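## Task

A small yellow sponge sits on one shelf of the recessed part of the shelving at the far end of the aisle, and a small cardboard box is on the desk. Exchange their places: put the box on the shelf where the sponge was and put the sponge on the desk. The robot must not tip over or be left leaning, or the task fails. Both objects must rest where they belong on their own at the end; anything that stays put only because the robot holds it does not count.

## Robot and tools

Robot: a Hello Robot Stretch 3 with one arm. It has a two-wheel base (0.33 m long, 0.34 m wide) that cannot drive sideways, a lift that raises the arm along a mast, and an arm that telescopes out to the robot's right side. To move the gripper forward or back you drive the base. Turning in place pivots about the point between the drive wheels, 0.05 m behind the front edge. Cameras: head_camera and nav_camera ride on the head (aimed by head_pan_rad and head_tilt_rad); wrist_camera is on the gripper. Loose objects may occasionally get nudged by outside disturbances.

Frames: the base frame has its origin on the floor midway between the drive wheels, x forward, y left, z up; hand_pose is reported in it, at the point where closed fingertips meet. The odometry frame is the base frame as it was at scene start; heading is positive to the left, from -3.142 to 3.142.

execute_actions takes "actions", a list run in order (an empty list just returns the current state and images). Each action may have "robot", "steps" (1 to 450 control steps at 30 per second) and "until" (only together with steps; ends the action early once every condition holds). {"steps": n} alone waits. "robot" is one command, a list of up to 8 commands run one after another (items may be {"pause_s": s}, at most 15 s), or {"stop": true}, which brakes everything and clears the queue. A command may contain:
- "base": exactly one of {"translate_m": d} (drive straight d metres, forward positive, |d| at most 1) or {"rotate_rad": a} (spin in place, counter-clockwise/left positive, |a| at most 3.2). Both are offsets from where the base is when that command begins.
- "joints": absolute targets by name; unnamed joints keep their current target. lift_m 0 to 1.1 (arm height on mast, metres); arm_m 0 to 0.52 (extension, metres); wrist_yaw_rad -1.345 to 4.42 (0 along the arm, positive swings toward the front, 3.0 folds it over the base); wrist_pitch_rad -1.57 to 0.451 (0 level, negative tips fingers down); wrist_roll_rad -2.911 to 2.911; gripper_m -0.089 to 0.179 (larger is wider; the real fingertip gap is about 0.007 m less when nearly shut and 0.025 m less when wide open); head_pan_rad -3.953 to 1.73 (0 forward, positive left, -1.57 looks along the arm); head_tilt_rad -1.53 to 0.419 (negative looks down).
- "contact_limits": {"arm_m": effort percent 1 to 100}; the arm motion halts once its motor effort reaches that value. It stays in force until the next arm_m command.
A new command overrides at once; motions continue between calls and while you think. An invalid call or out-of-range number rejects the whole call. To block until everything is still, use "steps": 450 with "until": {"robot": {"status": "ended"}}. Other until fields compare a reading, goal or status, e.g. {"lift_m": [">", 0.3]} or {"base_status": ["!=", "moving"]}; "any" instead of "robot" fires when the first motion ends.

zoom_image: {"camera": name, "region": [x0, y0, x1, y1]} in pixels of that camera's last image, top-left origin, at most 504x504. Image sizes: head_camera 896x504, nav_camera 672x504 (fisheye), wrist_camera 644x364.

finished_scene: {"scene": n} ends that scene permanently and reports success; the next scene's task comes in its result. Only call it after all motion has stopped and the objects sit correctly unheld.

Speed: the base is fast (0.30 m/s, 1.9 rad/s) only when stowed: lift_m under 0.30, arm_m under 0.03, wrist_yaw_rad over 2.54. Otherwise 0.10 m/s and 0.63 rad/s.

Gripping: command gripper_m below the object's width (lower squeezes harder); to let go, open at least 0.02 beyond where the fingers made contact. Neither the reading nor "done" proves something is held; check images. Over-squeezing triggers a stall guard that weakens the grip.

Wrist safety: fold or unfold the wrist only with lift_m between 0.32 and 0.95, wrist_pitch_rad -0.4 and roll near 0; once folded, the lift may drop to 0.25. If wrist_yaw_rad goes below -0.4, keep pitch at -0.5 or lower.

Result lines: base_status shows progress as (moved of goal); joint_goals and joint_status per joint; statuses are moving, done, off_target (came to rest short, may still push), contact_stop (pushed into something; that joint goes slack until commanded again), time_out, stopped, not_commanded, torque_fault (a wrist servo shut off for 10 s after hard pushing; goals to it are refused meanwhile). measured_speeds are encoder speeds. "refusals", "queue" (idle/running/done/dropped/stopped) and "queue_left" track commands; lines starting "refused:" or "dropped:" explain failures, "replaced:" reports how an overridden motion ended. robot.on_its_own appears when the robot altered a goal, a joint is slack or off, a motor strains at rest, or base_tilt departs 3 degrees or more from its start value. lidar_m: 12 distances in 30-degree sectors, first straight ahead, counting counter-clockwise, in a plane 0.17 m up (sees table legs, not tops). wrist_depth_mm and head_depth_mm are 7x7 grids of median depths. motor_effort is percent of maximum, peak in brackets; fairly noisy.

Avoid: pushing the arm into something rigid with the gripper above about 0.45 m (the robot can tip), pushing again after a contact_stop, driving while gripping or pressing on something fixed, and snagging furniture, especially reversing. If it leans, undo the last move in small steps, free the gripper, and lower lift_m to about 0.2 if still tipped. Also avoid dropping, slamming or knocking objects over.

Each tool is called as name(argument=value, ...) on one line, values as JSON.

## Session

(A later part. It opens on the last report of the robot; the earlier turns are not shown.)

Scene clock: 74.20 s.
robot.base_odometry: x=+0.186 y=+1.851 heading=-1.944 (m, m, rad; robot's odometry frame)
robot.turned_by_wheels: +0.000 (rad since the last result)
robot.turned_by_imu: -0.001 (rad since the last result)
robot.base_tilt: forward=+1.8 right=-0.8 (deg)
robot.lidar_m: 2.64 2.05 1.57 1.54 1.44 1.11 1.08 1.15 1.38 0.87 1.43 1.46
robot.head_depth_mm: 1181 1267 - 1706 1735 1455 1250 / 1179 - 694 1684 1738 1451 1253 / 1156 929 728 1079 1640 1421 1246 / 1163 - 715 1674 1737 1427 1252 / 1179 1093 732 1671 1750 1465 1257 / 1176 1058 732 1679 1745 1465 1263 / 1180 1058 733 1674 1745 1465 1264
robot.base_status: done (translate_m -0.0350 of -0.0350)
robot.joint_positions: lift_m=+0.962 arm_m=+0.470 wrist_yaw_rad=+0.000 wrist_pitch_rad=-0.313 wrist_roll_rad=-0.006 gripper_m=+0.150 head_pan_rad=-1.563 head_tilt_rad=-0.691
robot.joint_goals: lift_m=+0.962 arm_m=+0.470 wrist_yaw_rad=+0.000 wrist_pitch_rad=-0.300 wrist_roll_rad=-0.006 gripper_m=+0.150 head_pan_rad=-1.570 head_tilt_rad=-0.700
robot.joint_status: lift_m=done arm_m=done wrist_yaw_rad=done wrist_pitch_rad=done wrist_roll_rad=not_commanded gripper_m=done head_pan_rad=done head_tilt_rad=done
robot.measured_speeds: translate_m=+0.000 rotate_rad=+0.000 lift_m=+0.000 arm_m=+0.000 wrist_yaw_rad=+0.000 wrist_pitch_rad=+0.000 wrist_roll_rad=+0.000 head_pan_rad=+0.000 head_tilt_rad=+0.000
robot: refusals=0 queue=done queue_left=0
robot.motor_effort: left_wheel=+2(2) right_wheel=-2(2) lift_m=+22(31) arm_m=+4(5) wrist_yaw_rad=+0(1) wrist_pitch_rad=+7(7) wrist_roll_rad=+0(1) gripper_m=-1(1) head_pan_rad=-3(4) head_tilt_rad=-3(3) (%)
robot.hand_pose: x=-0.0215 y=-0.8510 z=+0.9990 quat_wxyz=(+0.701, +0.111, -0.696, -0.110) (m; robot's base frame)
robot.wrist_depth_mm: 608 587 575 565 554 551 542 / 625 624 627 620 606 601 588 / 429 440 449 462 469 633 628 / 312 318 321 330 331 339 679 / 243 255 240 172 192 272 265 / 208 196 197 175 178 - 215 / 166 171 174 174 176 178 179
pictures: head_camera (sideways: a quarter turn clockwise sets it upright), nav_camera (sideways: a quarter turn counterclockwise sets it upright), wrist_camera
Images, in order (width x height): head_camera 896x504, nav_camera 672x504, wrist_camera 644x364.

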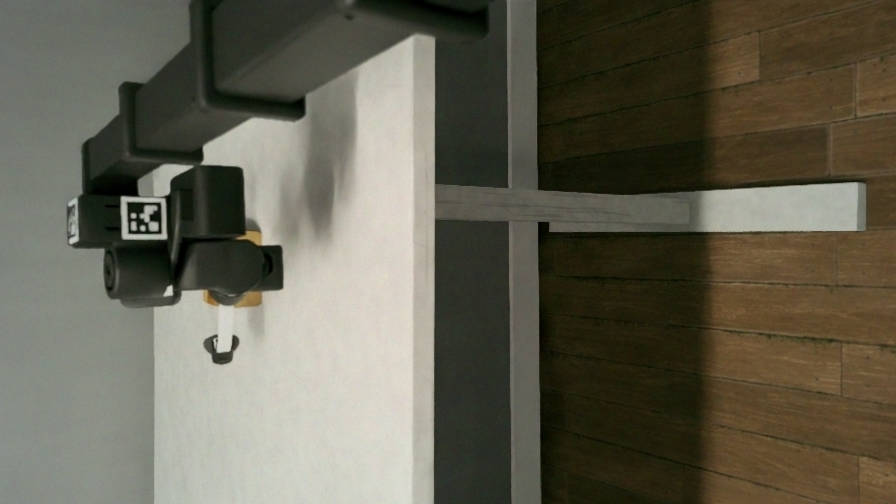

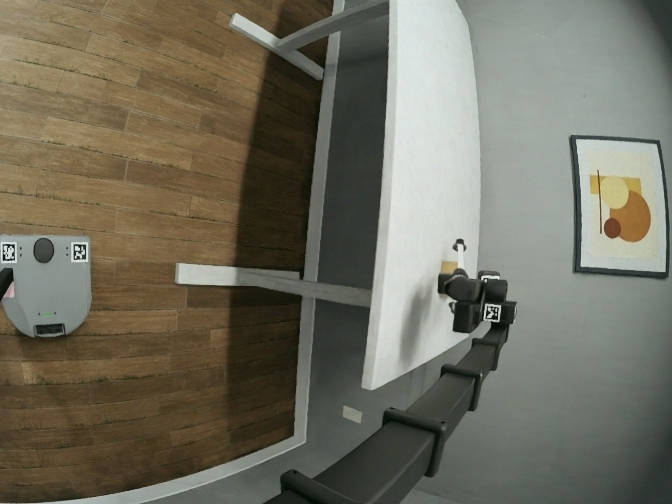

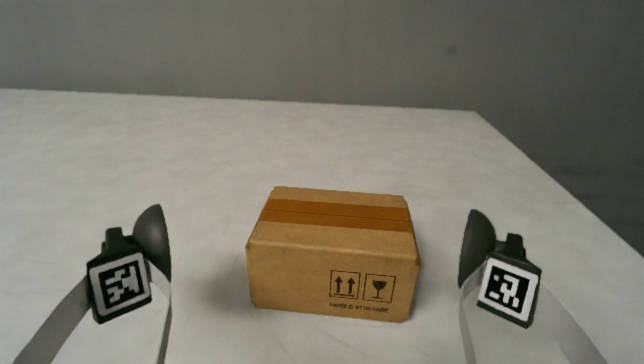

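execute_actions(actions=[{"robot":[{"joints":{"arm_m":0.515,"lift_m":0.937},"base":{"translate_m":-0.01}}],"steps":450,"until":{"robot":{"status":"ended"}}}])

execute_actions(actions=[{"robot":[{"joints":{"gripper_m":0.0}},{"joints":{"lift_m":0.97}}],"steps":450,"until":{"robot":{"status":"ended"}}}])

Scene clock: 78.30 s.
robot.base_odometry: x=+0.189 y=+1.860 heading=-1.944 (m, m, rad; robot's odometry frame)
robot.turned_by_wheels: +0.000 (rad since the last result)
robot.turned_by_imu: -0.001 (rad since the last result)
robot.base_tilt: forward=+1.9 right=-1.1 (deg)
robot.lidar_m: 2.65 2.05 1.57 1.54 1.43 1.10 1.07 1.14 1.38 0.87 1.43 1.47
robot.head_depth_mm: 1179 1289 - - 1720 1452 1255 / 1177 1266 668 1676 1736 1455 1253 / 1160 - 726 1074 1686 1420 1242 / 1162 - 698 1104 1690 1418 1256 / 1181 1053 731 1672 1740 1458 1260 / 1182 1057 732 1673 1736 1461 1263 / 1177 1058 734 1666 1749 1471 1259
robot.base_status: done (translate_m -0.0100 of -0.0100)
robot.joint_positions: lift_m=+0.937 arm_m=+0.515 wrist_yaw_rad=+0.000 wrist_pitch_rad=-0.313 wrist_roll_rad=-0.006 gripper_m=+0.150 head_pan_rad=-1.563 head_tilt_rad=-0.691
robot.joint_goals: lift_m=+0.937 arm_m=+0.515 wrist_yaw_rad=+0.000 wrist_pitch_rad=-0.300 wrist_roll_rad=-0.006 gripper_m=+0.150 head_pan_rad=-1.570 head_tilt_rad=-0.700
robot.joint_status: lift_m=done arm_m=done wrist_yaw_rad=done wrist_pitch_rad=done wrist_roll_rad=not_commanded gripper_m=done head_pan_rad=done head_tilt_rad=done
robot.measured_speeds: translate_m=+0.000 rotate_rad=+0.000 lift_m=+0.000 arm_m=+0.000 wrist_yaw_rad=+0.000 wrist_pitch_rad=+0.000 wrist_roll_rad=+0.000 head_pan_rad=+0.000 head_tilt_rad=+0.000
robot: refusals=0 queue=done queue_left=0
robot.motor_effort: left_wheel=+2(3) right_wheel=-2(7) lift_m=+23(24) arm_m=+4(4) wrist_yaw_rad=-1(0) wrist_pitch_rad=+7(7) wrist_roll_rad=+0(0) gripper_m=+0(0) head_pan_rad=-3(3) head_tilt_rad=-3(3) (%)
robot.hand_pose: x=-0.0215 y=-0.8961 z=+0.9740 quat_wxyz=(+0.701, +0.111, -0.696, -0.110) (m; robot's base frame)
robot.wrist_depth_mm: 548 550 537 525 523 515 510 / 583 575 571 565 550 556 548 / 362 370 381 389 396 407 575 / 262 267 269 274 280 285 626 / 205 217 137 132 140 231 221 / 175 164 117 114 113 - 179 / 138 144 132 125 122 149 150
pictures: head_camera (sideways: a quarter turn clockwise sets it upright), nav_camera (sideways: a quarter turn counterclockwise sets it upright), wrist_camera
Images, in order (width x height): head_camera 896x504, nav_camera 672x504, wrist_camera 644x364.

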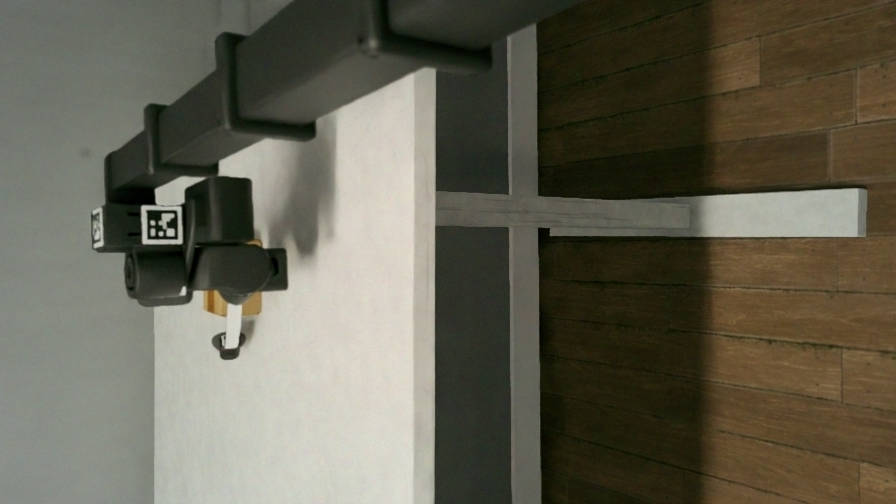

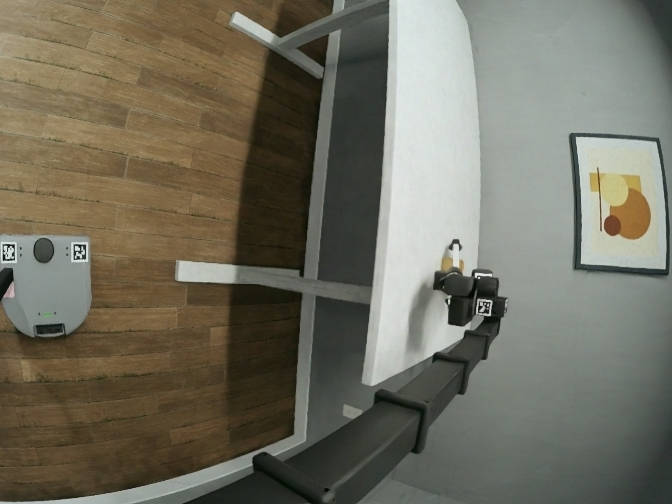

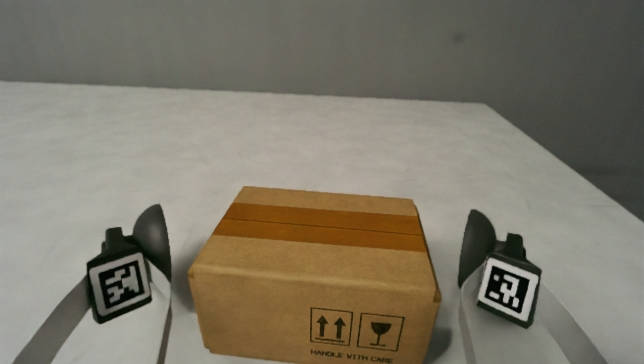

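Scene clock: 81.17 s.
robot.base_odometry: x=+0.189 y=+1.860 heading=-1.944 (m, m, rad; robot's odometry frame)
robot.turned_by_wheels: +0.000 (rad since the last result)
robot.turned_by_imu: -0.001 (rad since the last result)
robot.base_tilt: forward=+1.9 right=-1.1 (deg)
robot.lidar_m: 2.65 2.04 1.57 1.54 1.43 1.10 1.08 1.14 1.37 0.87 1.43 1.47
robot.head_depth_mm: 1177 1250 - 1713 1728 1453 1254 / 1161 - 710 1665 1744 1457 1254 / 1142 931 728 1080 1676 1419 1245 / 1143 - 729 1102 1688 1430 1255 / 1176 1056 731 1667 1736 1457 1257 / 1178 1058 732 1669 1743 1461 1260 / 1174 1058 733 1671 1736 1465 1259
robot.base_status: done (translate_m -0.0100 of -0.0100)
robot.joint_positions: lift_m=+0.970 arm_m=+0.515 wrist_yaw_rad=-0.001 wrist_pitch_rad=-0.320 wrist_roll_rad=-0.005 gripper_m=+0.005 head_pan_rad=-1.563 head_tilt_rad=-0.691
robot.joint_goals: lift_m=+0.970 arm_m=+0.515 wrist_yaw_rad=+0.000 wrist_pitch_rad=-0.300 wrist_roll_rad=-0.005 gripper_m=+0.004 head_pan_rad=-1.570 head_tilt_rad=-0.700
robot.joint_status: lift_m=done arm_m=done wrist_yaw_rad=done wrist_pitch_rad=done wrist_roll_rad=not_commanded gripper_m=done head_pan_rad=done head_tilt_rad=done
robot.measured_speeds: translate_m=+0.000 rotate_rad=+0.000 lift_m=+0.000 arm_m=+0.000 wrist_yaw_rad=+0.000 wrist_pitch_rad=+0.000 wrist_roll_rad=+0.000 head_pan_rad=+0.000 head_tilt_rad=+0.000
robot: refusals=0 queue=done queue_left=0
robot.motor_effort: left_wheel=+2(2) right_wheel=-3(3) lift_m=+30(31) arm_m=+4(5) wrist_yaw_rad=+1(1) wrist_pitch_rad=+10(10) wrist_roll_rad=-1(0) gripper_m=-37(98) head_pan_rad=-4(3) head_tilt_rad=-4(3) (%)
robot.hand_pose: x=-0.0217 y=-0.8953 z=+1.0050 quat_wxyz=(+0.700, +0.113, -0.696, -0.113) (m; robot's base frame)
robot.wrist_depth_mm: 554 545 538 533 524 517 509 / 581 586 577 576 566 557 541 / 438 449 463 466 480 583 583 / 322 327 329 339 343 346 639 / 252 260 132 133 137 270 298 / 208 216 134 120 115 223 221 / 178 177 173 134 171 184 185
pictures: head_camera (sideways: a quarter turn clockwise sets it upright), nav_camera (sideways: a quarter turn counterclockwise sets it upright), wrist_camera
Images, in order (width x height): head_camera 896x504, nav_camera 672x504, wrist_camera 644x364.

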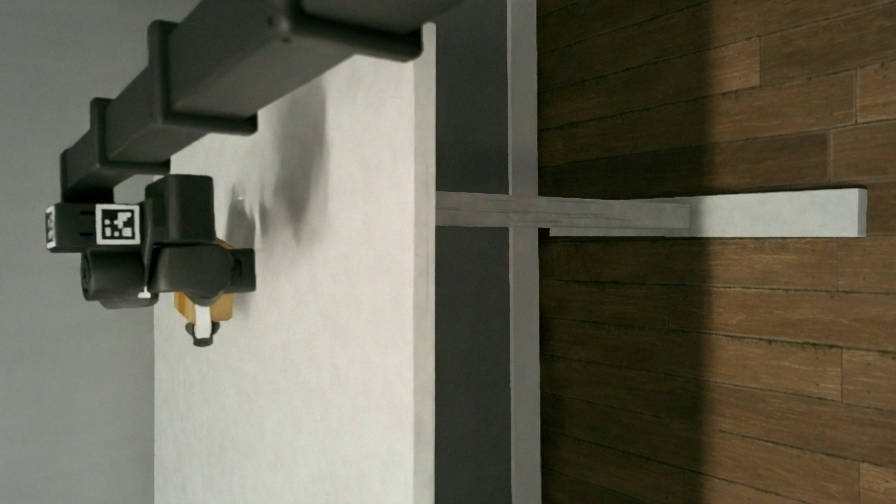

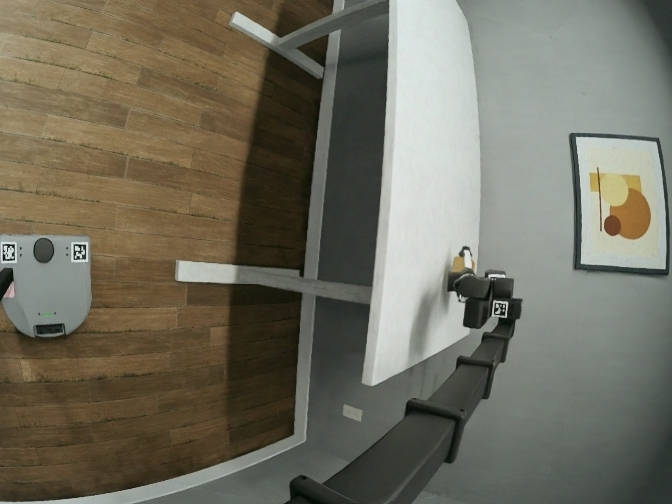

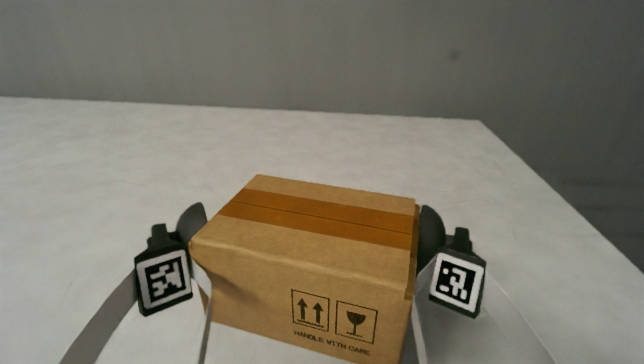

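execute_actions(actions=[{"robot":[{"joints":{"arm_m":0.0}},{"joints":{"lift_m":0.85,"wrist_pitch_rad":-0.4,"wrist_yaw_rad":2.8,"head_pan_rad":1.57,"head_tilt_rad":-0.5},"base":{"translate_m":0.5}},{"joints":{"lift_m":0.28}},{"base":{"rotate_rad":1.57},"joints":{"head_pan_rad":0}},{"base":{"translate_m":0.3}}],"steps":450,"until":{"robot":{"status":"ended"}}},{"steps":450,"until":{"robot":{"status":"ended"}}}])

Scene clock: 105.97 s.
robot.base_odometry: x=+0.286 y=+1.285 heading=-0.374 (m, m, rad; robot's odometry frame)
robot.turned_by_wheels: +1.570 (rad since the last result)
robot.turned_by_imu: +1.551 (rad since the last result)
robot.base_tilt: forward=+1.8 right=-1.0 (deg)
robot.lidar_m: 1.21 1.28 1.58 1.55 1.65 1.31 1.68 1.41 2.22 2.17 1.60 1.36
robot.head_depth_mm: 2655 2427 2167 2358 2051 1688 1401 / 2730 2937 3107 2844 2136 1690 1402 / 2741 2957 3221 2899 2137 1693 1404 / 1051 1122 1220 1338 1478 1600 1409 / 1028 1108 1205 1320 1447 1595 1408 / 1033 1112 1209 1318 1451 1595 1414 / 1030 1111 1204 1337 2010 1713 1426
robot.base_status: done (translate_m +0.3000 of +0.3000)
robot.joint_positions: lift_m=+0.280 arm_m=+0.000 wrist_yaw_rad=+2.799 wrist_pitch_rad=-0.420 wrist_roll_rad=-0.005 gripper_m=+0.052 head_pan_rad=+0.007 head_tilt_rad=-0.506
robot.joint_goals: lift_m=+0.280 arm_m=+0.000 wrist_yaw_rad=+2.800 wrist_pitch_rad=-0.400 wrist_roll_rad=-0.005 gripper_m=+0.051 head_pan_rad=+0.000 head_tilt_rad=-0.500
robot.joint_status: lift_m=done arm_m=done wrist_yaw_rad=done wrist_pitch_rad=done wrist_roll_rad=not_commanded gripper_m=done head_pan_rad=done head_tilt_rad=done
robot.measured_speeds: translate_m=+0.000 rotate_rad=+0.000 lift_m=+0.000 arm_m=+0.000 wrist_yaw_rad=+0.000 wrist_pitch_rad=+0.000 wrist_roll_rad=+0.000 head_pan_rad=+0.000 head_tilt_rad=+0.000
robot: refusals=0 queue=done queue_left=0
robot.on_its_own: gripper_m is held at +0.051, not at your +0.000, by its stall guard, which is not easing now
robot.motor_effort: left_wheel=-2(7) right_wheel=+1(7) lift_m=+24(31) arm_m=-4(4) wrist_yaw_rad=+1(3) wrist_pitch_rad=+10(10) wrist_roll_rad=-1(1) gripper_m=-20(36) head_pan_rad=-4(43) head_tilt_rad=+2(15) (%)
robot.hand_pose: x=+0.0540 y=+0.0659 z=+0.2924 quat_wxyz=(+0.263, +0.704, +0.028, +0.658) (m; robot's base frame)
robot.wrist_depth_mm: - - - - - - - / - - - - - - - / - 926 932 955 956 997 - / - 692 714 729 724 761 750 / - 613 133 133 137 607 611 / 484 - 134 120 114 509 508 / 440 - 144 134 406 438 445
pictures: head_camera (sideways: a quarter turn clockwise sets it upright), nav_camera (sideways: a quarter turn counterclockwise sets it upright), wrist_camera
Images, in order (width x height): head_camera 896x504, nav_camera 672x504, wrist_camera 644x364.

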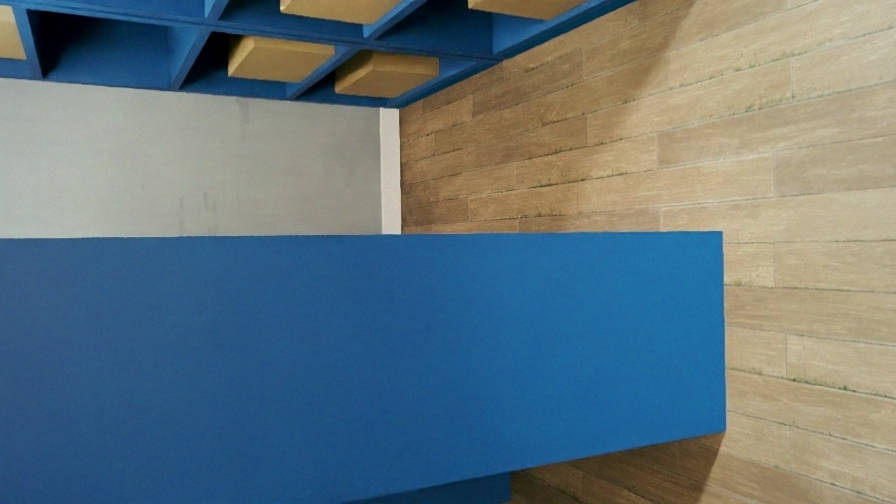

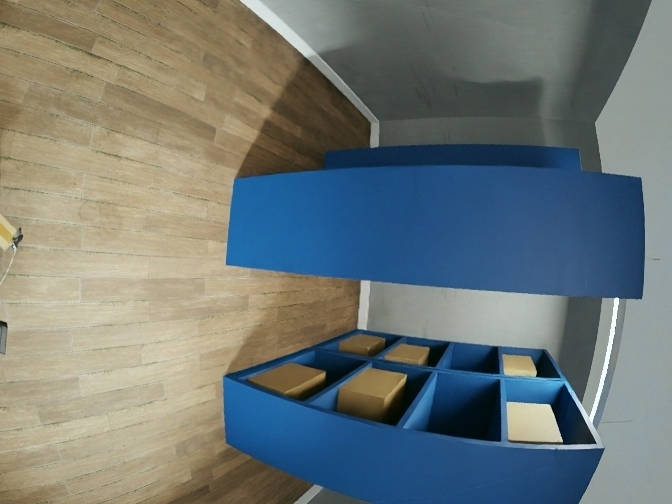

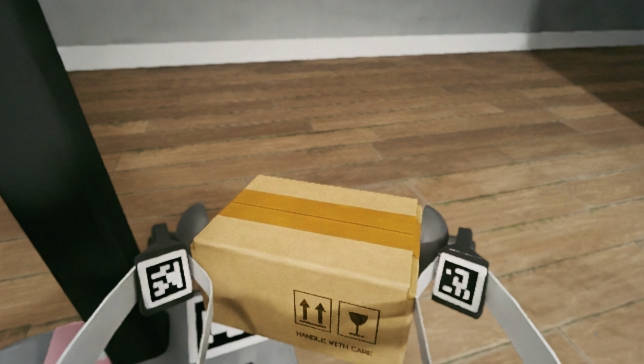

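execute_actions(actions=[{"robot":[{"base":{"rotate_rad":-1.585}},{"base":{"translate_m":0.31}},{"base":{"rotate_rad":-1.585},"joints":{"head_pan_rad":-3.0}},{"base":{"translate_m":-0.7}}],"steps":450,"until":{"robot":{"status":"ended"}}}])

Scene clock: 119.70 s.
robot.base_odometry: x=+0.813 y=+0.724 heading=+2.740 (m, m, rad; robot's odometry frame)
robot.turned_by_wheels: -3.170 (rad since the last result)
robot.turned_by_imu: -3.137 (rad since the last result)
robot.base_tilt: forward=+1.7 right=-1.1 (deg)
robot.lidar_m: 1.99 2.52 1.97 1.92 0.67 0.61 0.89 0.56 0.73 1.82 1.92 2.07
robot.head_depth_mm: 2035 2171 2269 2114 1995 1685 1400 / 2050 2213 2388 2585 2138 1689 1399 / 2076 2226 2423 2616 2138 1694 1413 / 2102 2252 2483 2643 2073 1698 1406 / 1214 1287 1348 1522 1364 1319 1315 / 1206 805 822 1494 1265 999 847 / 1232 621 654 625 616 672 755
robot.base_status: done (translate_m -0.7000 of -0.7000)
robot.joint_positions: lift_m=+0.280 arm_m=+0.000 wrist_yaw_rad=+2.799 wrist_pitch_rad=-0.420 wrist_roll_rad=-0.005 gripper_m=+0.052 head_pan_rad=-2.993 head_tilt_rad=-0.506
robot.joint_goals: lift_m=+0.280 arm_m=+0.000 wrist_yaw_rad=+2.800 wrist_pitch_rad=-0.400 wrist_roll_rad=-0.005 gripper_m=+0.051 head_pan_rad=-3.000 head_tilt_rad=-0.500
robot.joint_status: lift_m=done arm_m=done wrist_yaw_rad=done wrist_pitch_rad=done wrist_roll_rad=not_commanded gripper_m=done head_pan_rad=done head_tilt_rad=done
robot.measured_speeds: translate_m=+0.000 rotate_rad=+0.000 lift_m=+0.000 arm_m=+0.000 wrist_yaw_rad=+0.000 wrist_pitch_rad=+0.000 wrist_roll_rad=+0.000 head_pan_rad=+0.000 head_tilt_rad=+0.000
robot: refusals=0 queue=done queue_left=0
robot.on_its_own: gripper_m is held at +0.051, not at your +0.000, by its stall guard, which is not easing now
robot.motor_effort: left_wheel=+2(9) right_wheel=-3(8) lift_m=+24(24) arm_m=-4(4) wrist_yaw_rad=+1(1) wrist_pitch_rad=+10(10) wrist_roll_rad=-1(1) gripper_m=-20(20) head_pan_rad=-3(45) head_tilt_rad=+2(2) (%)
robot.hand_pose: x=+0.0540 y=+0.0659 z=+0.2924 quat_wxyz=(+0.263, +0.704, +0.028, +0.658) (m; robot's base frame)
robot.wrist_depth_mm: - - - - - - - / - - - - - - - / - 913 937 949 952 - - / - 709 703 724 741 729 765 / - 607 133 133 137 608 622 / 476 - 134 120 114 512 507 / 439 - 145 133 410 436 446
pictures: head_camera (sideways: a quarter turn clockwise sets it upright), nav_camera (sideways: a quarter turn counterclockwise sets it upright), wrist_camera
Images, in order (width x height): head_camera 896x504, nav_camera 672x504, wrist_camera 644x364.

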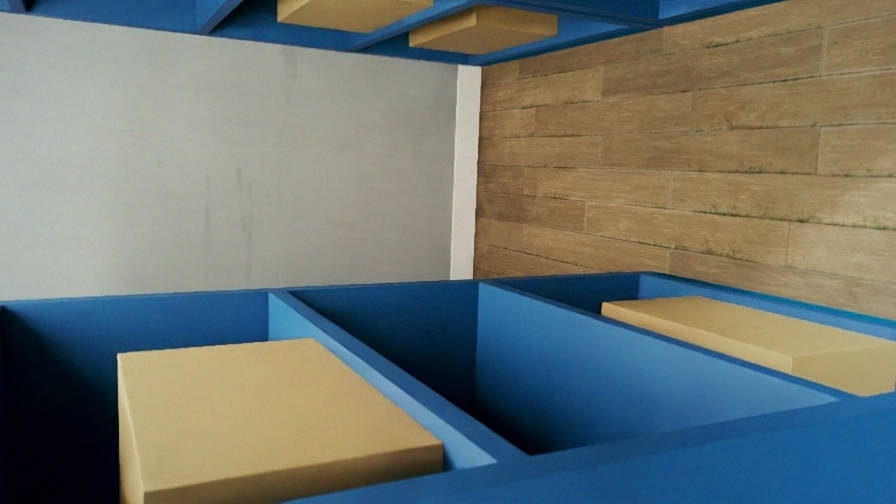

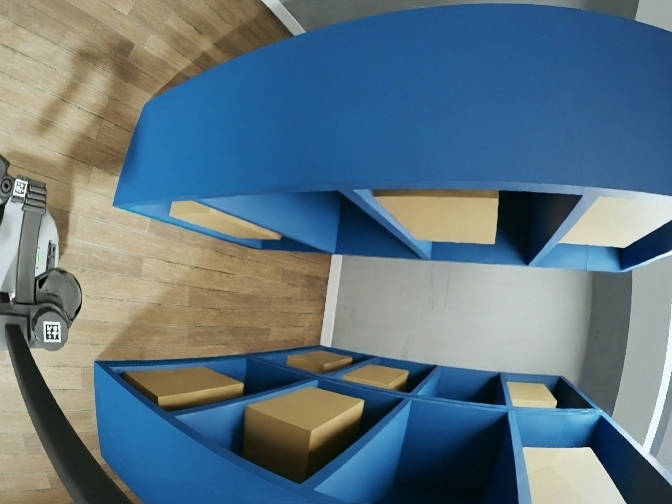

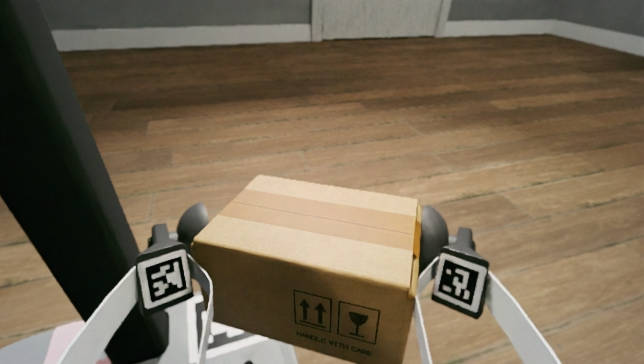

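execute_actions(actions=[{"robot":{"base":{"translate_m":-0.55}},"steps":450,"until":{"robot":{"status":"ended"}}}])

execute_actions(actions=[{"robot":{"base":{"translate_m":-0.4},"joints":{"head_pan_rad":-2.2,"head_tilt_rad":-0.3}},"steps":450,"until":{"robot":{"status":"ended"}}}])

Scene clock: 125.00 s.
robot.base_odometry: x=+1.319 y=+0.509 heading=+2.740 (m, m, rad; robot's odometry frame)
robot.turned_by_wheels: +0.000 (rad since the last result)
robot.turned_by_imu: -0.005 (rad since the last result)
robot.base_tilt: forward=+1.7 right=-1.0 (deg)
robot.lidar_m: 2.54 2.61 2.00 0.38 0.42 0.60 0.85 0.33 0.31 0.23 1.89 2.58
robot.head_depth_mm: 1542 1656 1790 1919 2001 1685 1396 / 1550 1673 1825 1980 2113 1688 1399 / 1575 1692 1842 2011 2135 1689 1403 / 1586 1713 1862 2045 2137 1701 1406 / 1613 1727 1868 2022 1942 1146 1255 / 715 765 830 767 1008 1000 849 / 715 774 833 596 562 1004 828
robot.base_status: done (translate_m -0.5500 of -0.5500)
robot.joint_positions: lift_m=+0.280 arm_m=+0.000 wrist_yaw_rad=+2.799 wrist_pitch_rad=-0.420 wrist_roll_rad=-0.005 gripper_m=+0.052 head_pan_rad=-2.993 head_tilt_rad=-0.506
robot.joint_goals: lift_m=+0.280 arm_m=+0.000 wrist_yaw_rad=+2.800 wrist_pitch_rad=-0.400 wrist_roll_rad=-0.005 gripper_m=+0.051 head_pan_rad=-3.000 head_tilt_rad=-0.500
robot.joint_status: lift_m=done arm_m=done wrist_yaw_rad=done wrist_pitch_rad=done wrist_roll_rad=not_commanded gripper_m=done head_pan_rad=done head_tilt_rad=done
robot.measured_speeds: translate_m=+0.000 rotate_rad=+0.000 lift_m=+0.000 arm_m=+0.000 wrist_yaw_rad=+0.000 wrist_pitch_rad=+0.000 wrist_roll_rad=+0.000 head_pan_rad=+0.000 head_tilt_rad=+0.000
robot: refusals=0 queue=done queue_left=0
robot.on_its_own: gripper_m is held at +0.051, not at your +0.000, by its stall guard, which is not easing now
robot.motor_effort: left_wheel=+2(5) right_wheel=-3(9) lift_m=+24(24) arm_m=-4(4) wrist_yaw_rad=+1(1) wrist_pitch_rad=+10(10) wrist_roll_rad=-1(1) gripper_m=-21(20) head_pan_rad=-4(5) head_tilt_rad=+2(2) (%)
robot.hand_pose: x=+0.0540 y=+0.0659 z=+0.2924 quat_wxyz=(+0.263, +0.704, +0.028, +0.658) (m; robot's base frame)
robot.wrist_depth_mm: 364 410 753 - - - - / - 397 827 - - - - / - 433 748 927 955 - - / - 476 562 718 743 735 763 / - 504 133 134 136 607 604 / 469 - 135 120 114 523 510 / 438 - 144 133 413 438 441
pictures: head_camera (sideways: a quarter turn clockwise sets it upright), nav_camera (sideways: a quarter turn counterclockwise sets it upright), wrist_camera
Images, in order (width x height): head_camera 896x504, nav_camera 672x504, wrist_camera 644x364.

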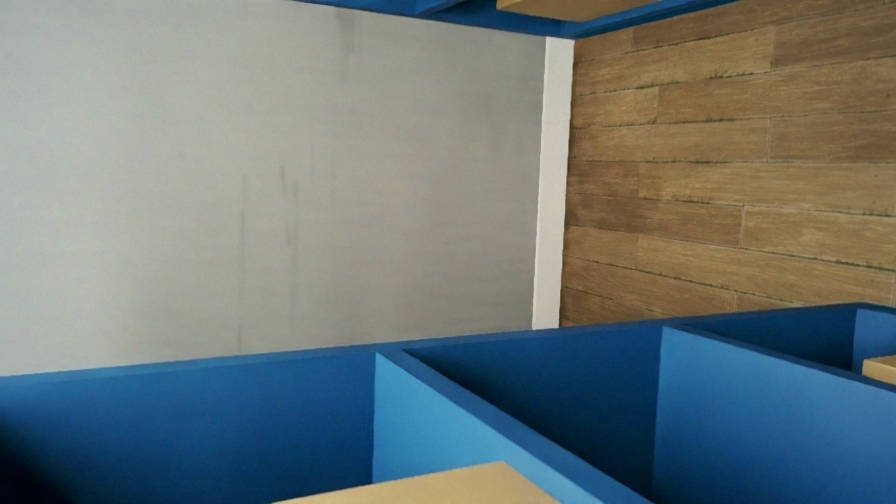

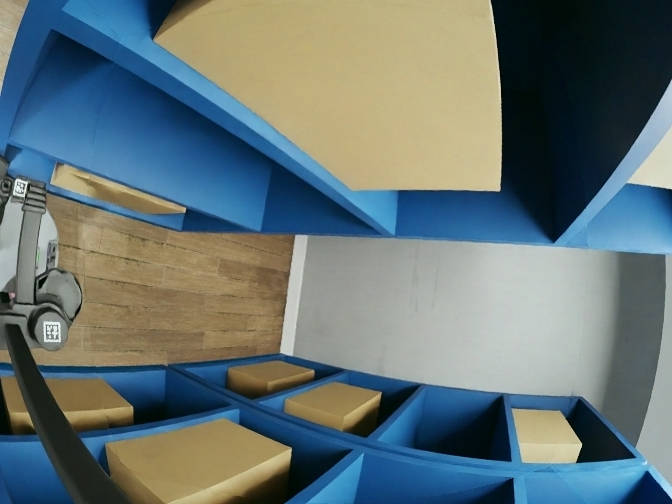

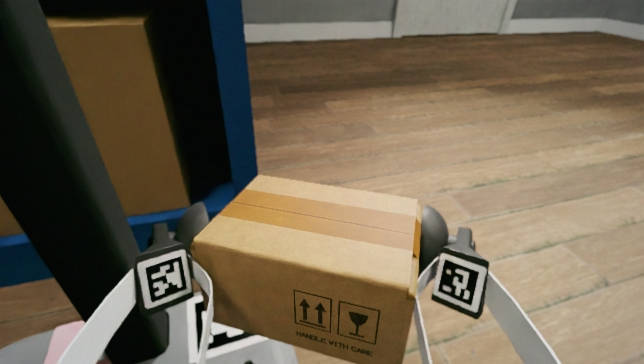

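Scene clock: 128.00 s.
robot.base_odometry: x=+1.688 y=+0.352 heading=+2.740 (m, m, rad; robot's odometry frame)
robot.turned_by_wheels: +0.000 (rad since the last result)
robot.turned_by_imu: -0.004 (rad since the last result)
robot.base_tilt: forward=+2.0 right=-1.0 (deg)
robot.lidar_m: 2.93 0.58 0.43 0.42 0.58 0.59 1.40 0.31 0.23 0.23 0.24 0.46
robot.head_depth_mm: 418 444 462 481 503 502 399 / 451 488 510 533 560 510 401 / 444 541 568 597 621 513 402 / 438 608 641 681 681 517 403 / 432 681 715 750 723 519 405 / 427 655 680 - - - - / 422 614 637 - - - -
robot.base_status: done (translate_m -0.4000 of -0.4000)
robot.joint_positions: lift_m=+0.280 arm_m=+0.000 wrist_yaw_rad=+2.799 wrist_pitch_rad=-0.420 wrist_roll_rad=-0.005 gripper_m=+0.052 head_pan_rad=-2.207 head_tilt_rad=-0.309
robot.joint_goals: lift_m=+0.280 arm_m=+0.000 wrist_yaw_rad=+2.800 wrist_pitch_rad=-0.400 wrist_roll_rad=-0.005 gripper_m=+0.051 head_pan_rad=-2.200 head_tilt_rad=-0.300
robot.joint_status: lift_m=done arm_m=done wrist_yaw_rad=done wrist_pitch_rad=done wrist_roll_rad=not_commanded gripper_m=done head_pan_rad=done head_tilt_rad=done
robot.measured_speeds: translate_m=+0.000 rotate_rad=+0.000 lift_m=+0.000 arm_m=+0.000 wrist_yaw_rad=+0.000 wrist_pitch_rad=+0.000 wrist_roll_rad=+0.000 head_pan_rad=+0.000 head_tilt_rad=+0.000
robot: refusals=0 queue=done queue_left=0
robot.on_its_own: gripper_m is held at +0.051, not at your +0.000, by its stall guard, which is not easing now
robot.motor_effort: left_wheel=+2(6) right_wheel=-3(7) lift_m=+24(24) arm_m=-4(3) wrist_yaw_rad=+1(0) wrist_pitch_rad=+10(10) wrist_roll_rad=+0(1) gripper_m=-22(21) head_pan_rad=+2(44) head_tilt_rad=+3(14) (%)
robot.hand_pose: x=+0.0540 y=+0.0659 z=+0.2924 quat_wxyz=(+0.263, +0.704, +0.028, +0.658) (m; robot's base frame)
robot.wrist_depth_mm: 699 406 434 464 507 - - / - 422 448 483 551 - - / - 482 485 538 611 959 - / - 528 526 552 637 747 751 / - 511 132 133 137 607 606 / 474 - 134 120 114 519 512 / 442 - 145 133 410 438 438
pictures: head_camera (sideways: a quarter turn clockwise sets it upright), nav_camera (sideways: a quarter turn counterclockwise sets it upright), wrist_camera
Images, in order (width x height): head_camera 896x504, nav_camera 672x504, wrist_camera 644x364.

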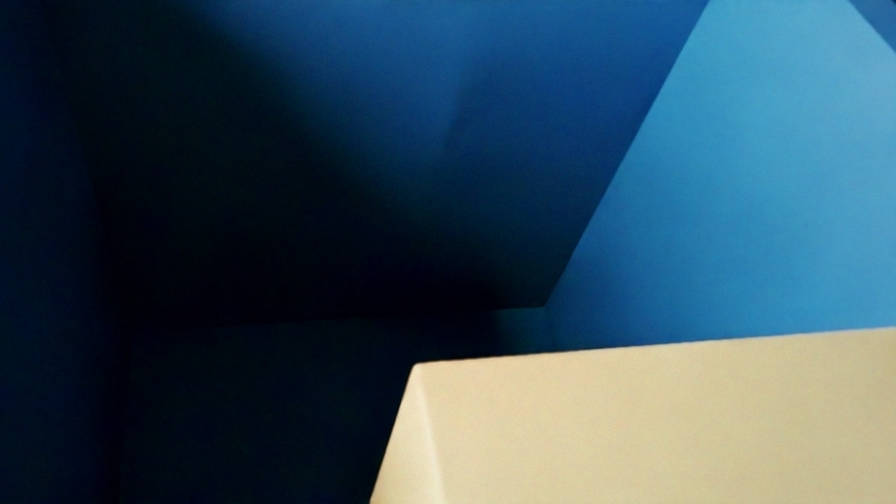

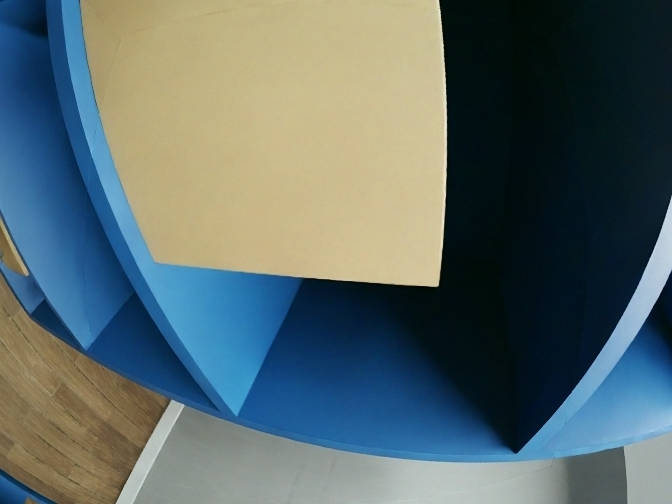

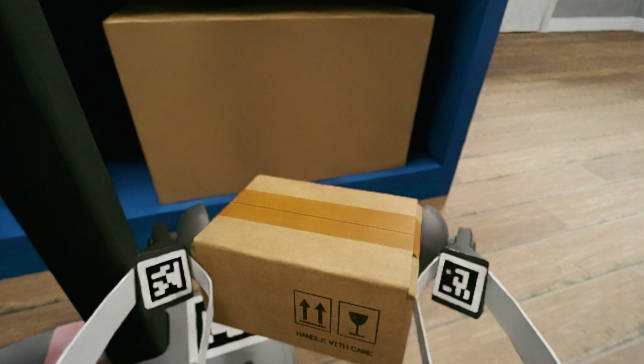

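execute_actions(actions=[{"robot":[{"base":{"rotate_rad":-0.2}},{"base":{"translate_m":-0.35}},{"base":{"rotate_rad":0.2}},{"base":{"translate_m":-0.25},"joints":{"head_pan_rad":-2.0,"head_tilt_rad":-0.6}}],"steps":450,"until":{"robot":{"status":"ended"}}}])

Scene clock: 138.50 s.
robot.base_odometry: x=+2.206 y=+0.056 heading=+2.740 (m, m, rad; robot's odometry frame)
robot.turned_by_wheels: +0.000 (rad since the last result)
robot.turned_by_imu: -0.007 (rad since the last result)
robot.base_tilt: forward=+1.8 right=-1.2 (deg)
robot.lidar_m: 3.48 0.62 0.36 0.36 0.48 0.55 0.81 0.85 0.74 0.47 0.29 0.45
robot.head_depth_mm: 957 1013 1054 1167 1279 1417 1322 / 1082 1129 1173 1316 1237 1472 1319 / 1178 1243 977 1451 1196 1367 1326 / 1123 1192 834 1419 1125 1209 1284 / 1077 1150 842 1366 1128 1146 1239 / 1027 1099 817 1311 1130 1071 1167 / 987 1066 821 1262 1132 982 1254
robot.base_status: done (translate_m -0.2500 of -0.2500)
robot.joint_positions: lift_m=+0.280 arm_m=+0.000 wrist_yaw_rad=+2.799 wrist_pitch_rad=-0.420 wrist_roll_rad=-0.005 gripper_m=+0.052 head_pan_rad=-2.007 head_tilt_rad=-0.592
robot.joint_goals: lift_m=+0.280 arm_m=+0.000 wrist_yaw_rad=+2.800 wrist_pitch_rad=-0.400 wrist_roll_rad=-0.005 gripper_m=+0.051 head_pan_rad=-2.000 head_tilt_rad=-0.600
robot.joint_status: lift_m=done arm_m=done wrist_yaw_rad=done wrist_pitch_rad=done wrist_roll_rad=not_commanded gripper_m=done head_pan_rad=done head_tilt_rad=done
robot.measured_speeds: translate_m=+0.000 rotate_rad=+0.000 lift_m=+0.000 arm_m=+0.000 wrist_yaw_rad=+0.000 wrist_pitch_rad=+0.000 wrist_roll_rad=+0.000 head_pan_rad=+0.000 head_tilt_rad=+0.000
robot: refusals=0 queue=done queue_left=0
robot.on_its_own: gripper_m is held at +0.051, not at your +0.000, by its stall guard, which is not easing now
robot.motor_effort: left_wheel=-2(10) right_wheel=+1(7) lift_m=+24(24) arm_m=-4(5) wrist_yaw_rad=+1(1) wrist_pitch_rad=+10(10) wrist_roll_rad=+0(1) gripper_m=-21(20) head_pan_rad=+3(22) head_tilt_rad=-3(18) (%)
robot.hand_pose: x=+0.0540 y=+0.0659 z=+0.2923 quat_wxyz=(+0.263, +0.704, +0.028, +0.658) (m; robot's base frame)
robot.wrist_depth_mm: 653 711 735 409 849 576 559 / - 764 795 433 913 581 607 / - 748 716 479 741 620 705 / - 587 563 486 624 678 716 / - 499 133 133 137 586 613 / 453 - 134 120 114 516 509 / 431 - 144 133 414 437 439
pictures: head_camera (sideways: a quarter turn clockwise sets it upright), nav_camera (sideways: a quarter turn counterclockwise sets it upright), wrist_camera
Images, in order (width x height): head_camera 896x504, nav_camera 672x504, wrist_camera 644x364.

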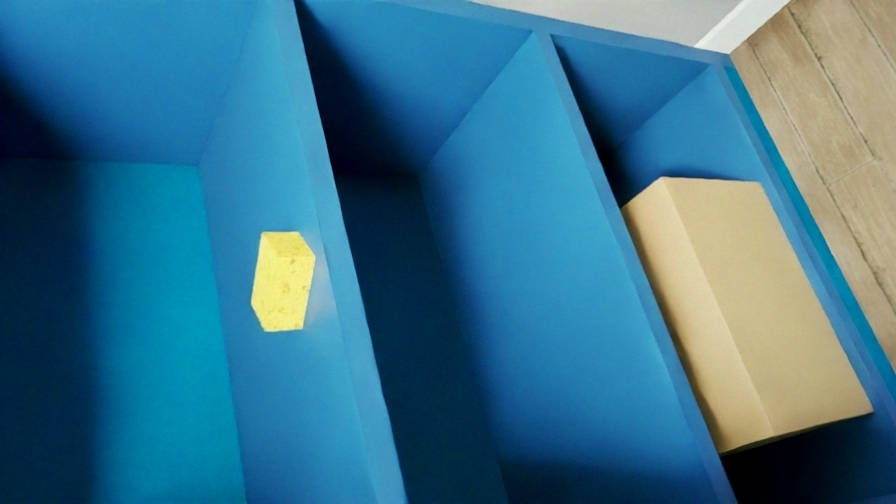

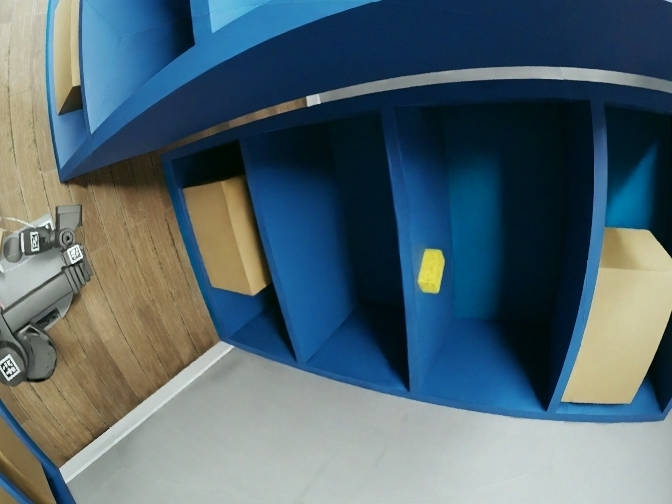

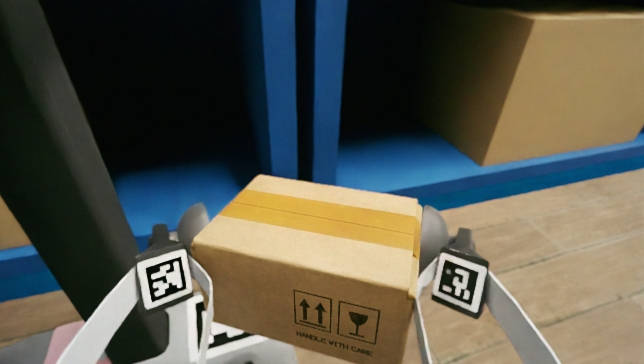

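execute_actions(actions=[{"robot":[{"base":{"translate_m":-0.33},"joints":{"lift_m":0.9,"head_pan_rad":-1.57,"head_tilt_rad":-0.5}},{"joints":{"wrist_yaw_rad":0}},{"joints":{"lift_m":1.09,"wrist_pitch_rad":-0.3}},{"base":{"translate_m":0.16}},{"joints":{"arm_m":0.15}}],"steps":450,"until":{"robot":{"status":"ended"}}},{"steps":450,"until":{"robot":{"status":"ended"}}}])

Scene clock: 159.03 s.
robot.base_odometry: x=+2.363 y=-0.010 heading=+2.740 (m, m, rad; robot's odometry frame)
robot.turned_by_wheels: +0.000 (rad since the last result)
robot.turned_by_imu: -0.006 (rad since the last result)
robot.base_tilt: forward=+1.8 right=-1.1 (deg)
robot.lidar_m: 1.20 0.49 0.44 0.38 0.40 0.56 0.64 0.67 0.74 0.72 0.42 0.40
robot.head_depth_mm: - 1090 - 1289 1246 1017 1226 / - - - 1287 1243 1020 1094 / 979 - - 1299 1251 1019 1086 / 977 - - 1309 1254 1027 1084 / 982 1054 1109 786 1263 998 1107 / 977 1054 1071 812 1223 1000 1250 / 957 938 905 770 864 919 987
robot.base_status: done (translate_m +0.1600 of +0.1600)
robot.joint_positions: lift_m=+1.090 arm_m=+0.150 wrist_yaw_rad=+0.001 wrist_pitch_rad=-0.329 wrist_roll_rad=-0.005 gripper_m=+0.052 head_pan_rad=-1.577 head_tilt_rad=-0.507
robot.joint_goals: lift_m=+1.090 arm_m=+0.150 wrist_yaw_rad=+0.000 wrist_pitch_rad=-0.300 wrist_roll_rad=-0.005 gripper_m=+0.051 head_pan_rad=-1.570 head_tilt_rad=-0.500
robot.joint_status: lift_m=done arm_m=done wrist_yaw_rad=done wrist_pitch_rad=done wrist_roll_rad=not_commanded gripper_m=done head_pan_rad=done head_tilt_rad=done
robot.measured_speeds: translate_m=+0.000 rotate_rad=+0.000 lift_m=+0.000 arm_m=+0.000 wrist_yaw_rad=+0.000 wrist_pitch_rad=+0.000 wrist_roll_rad=+0.000 head_pan_rad=+0.000 head_tilt_rad=+0.000
robot: refusals=0 queue=done queue_left=0
robot.on_its_own: gripper_m is held at +0.051, not at your +0.000, by its stall guard, which is not easing now
robot.motor_effort: left_wheel=-2(9) right_wheel=+1(6) lift_m=+31(32) arm_m=+4(5) wrist_yaw_rad=-1(2) wrist_pitch_rad=+15(17) wrist_roll_rad=-1(1) gripper_m=-19(20) head_pan_rad=+3(33) head_tilt_rad=+3(10) (%)
robot.hand_pose: x=-0.0214 y=-0.5294 z=+1.1228 quat_wxyz=(+0.700, +0.117, -0.695, -0.116) (m; robot's base frame)
robot.wrist_depth_mm: 301 427 669 693 686 672 657 / 317 429 733 735 723 713 697 / 335 438 655 689 702 727 669 / 355 426 481 489 470 485 515 / 390 398 132 133 137 393 396 / 393 444 134 120 114 892 656 / 373 526 721 134 728 777 692
pictures: head_camera (sideways: a quarter turn clockwise sets it upright), nav_camera (sideways: a quarter turn counterclockwise sets it upright), wrist_camera
Images, in order (width x height): head_camera 896x504, nav_camera 672x504, wrist_camera 644x364.

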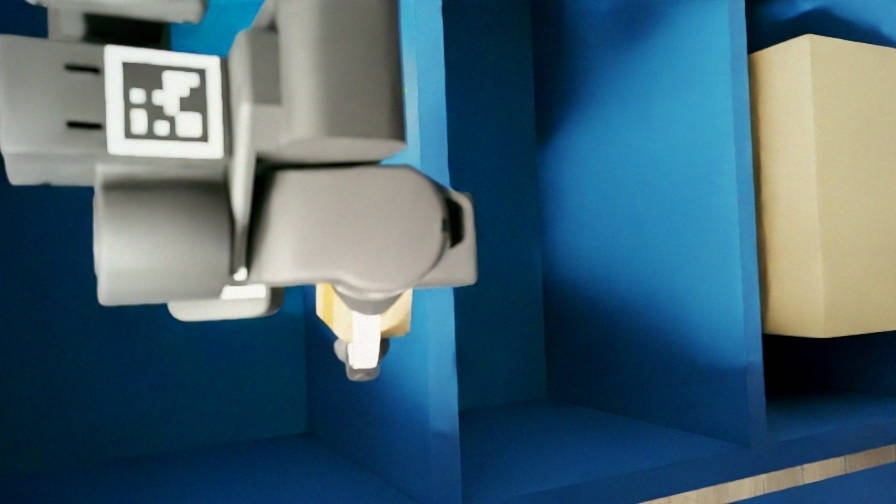

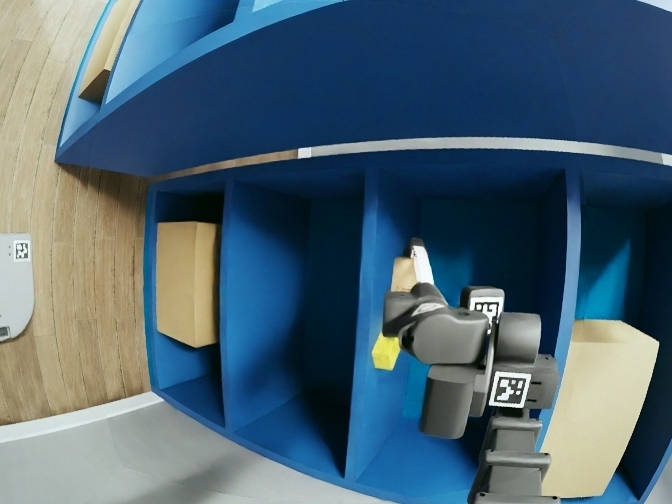

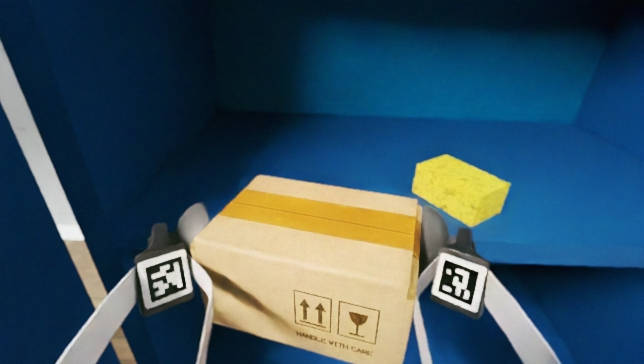

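execute_actions(actions=[{"robot":[{"base":{"translate_m":0.05},"joints":{"lift_m":1.05}},{"joints":{"arm_m":0.46}},{"joints":{"lift_m":1.025}}],"steps":450,"until":{"robot":{"status":"ended"}}}])

Scene clock: 168.50 s.
robot.base_odometry: x=+2.317 y=+0.009 heading=+2.740 (m, m, rad; robot's odometry frame)
robot.turned_by_wheels: +0.000 (rad since the last result)
robot.turned_by_imu: -0.002 (rad since the last result)
robot.base_tilt: forward=+2.0 right=-1.0 (deg)
robot.lidar_m: 1.16 0.72 0.41 0.39 0.40 0.56 0.69 0.72 0.74 0.72 0.36 0.37
robot.head_depth_mm: 996 1063 - 1297 1244 1015 1098 / 996 1052 871 1277 1243 1017 1097 / 991 1045 970 798 1244 1022 1086 / 988 1033 853 802 1253 1023 1084 / 984 1046 953 804 1254 996 1298 / 978 1045 989 809 1069 947 1096 / 766 743 720 742 816 881 871
robot.base_status: done (translate_m +0.0500 of +0.0500)
robot.joint_positions: lift_m=+1.025 arm_m=+0.460 wrist_yaw_rad=+0.000 wrist_pitch_rad=-0.329 wrist_roll_rad=-0.005 gripper_m=+0.052 head_pan_rad=-1.577 head_tilt_rad=-0.507
robot.joint_goals: lift_m=+1.025 arm_m=+0.460 wrist_yaw_rad=+0.000 wrist_pitch_rad=-0.300 wrist_roll_rad=-0.005 gripper_m=+0.051 head_pan_rad=-1.570 head_tilt_rad=-0.500
robot.joint_status: lift_m=done arm_m=done wrist_yaw_rad=done wrist_pitch_rad=done wrist_roll_rad=not_commanded gripper_m=done head_pan_rad=done head_tilt_rad=done
robot.measured_speeds: translate_m=+0.000 rotate_rad=+0.000 lift_m=+0.000 arm_m=+0.000 wrist_yaw_rad=+0.000 wrist_pitch_rad=+0.000 wrist_roll_rad=+0.000 head_pan_rad=+0.000 head_tilt_rad=+0.000
robot: refusals=0 queue=done queue_left=0
robot.on_its_own: gripper_m is held at +0.051, not at your +0.000, by its stall guard, which is not easing now
robot.motor_effort: left_wheel=-2(3) right_wheel=+1(4) lift_m=+23(31) arm_m=+4(4) wrist_yaw_rad=+0(1) wrist_pitch_rad=+14(15) wrist_roll_rad=-1(1) gripper_m=-21(22) head_pan_rad=+4(3) head_tilt_rad=+2(2) (%)
robot.hand_pose: x=-0.0214 y=-0.8394 z=+1.0582 quat_wxyz=(+0.700, +0.117, -0.695, -0.116) (m; robot's base frame)
robot.wrist_depth_mm: 229 319 406 407 402 402 403 / 229 327 441 438 435 423 431 / 230 325 461 460 469 457 463 / 233 317 353 361 367 368 377 / 233 276 133 134 137 286 288 / 216 230 135 120 114 241 236 / 196 191 187 134 185 200 200
pictures: head_camera (sideways: a quarter turn clockwise sets it upright), nav_camera (sideways: a quarter turn counterclockwise sets it upright), wrist_camera
Images, in order (width x height): head_camera 896x504, nav_camera 672x504, wrist_camera 644x364.

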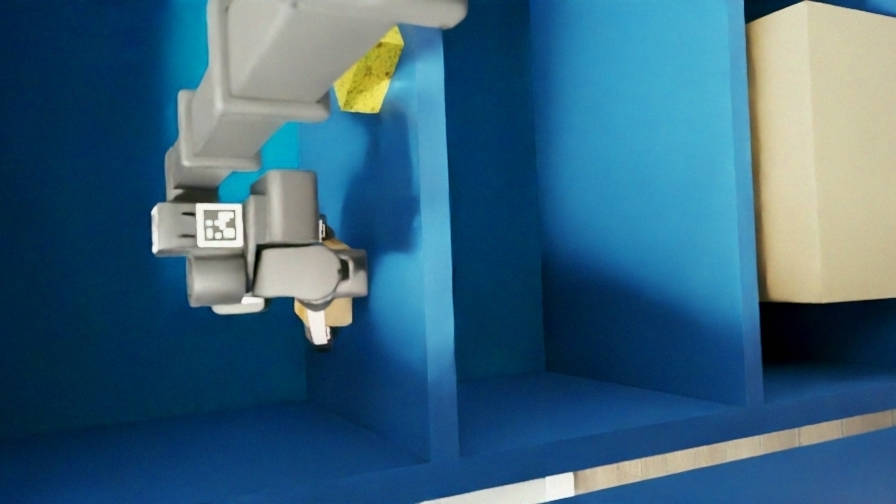

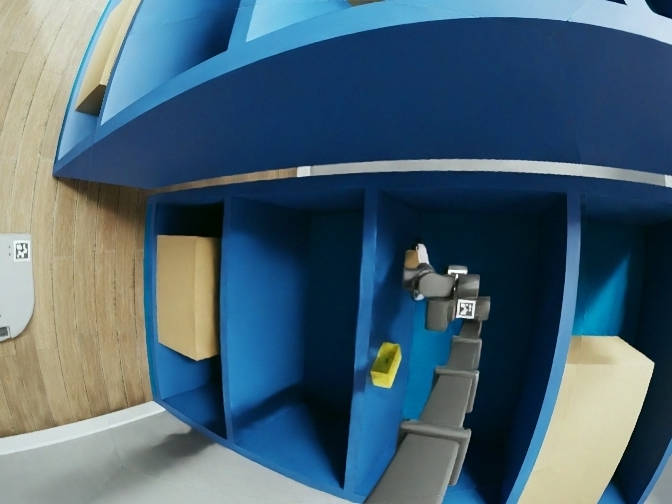

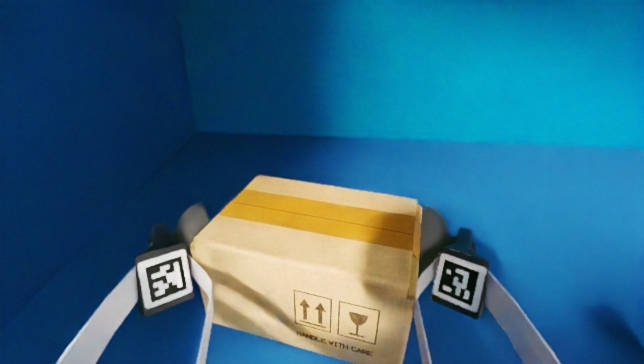

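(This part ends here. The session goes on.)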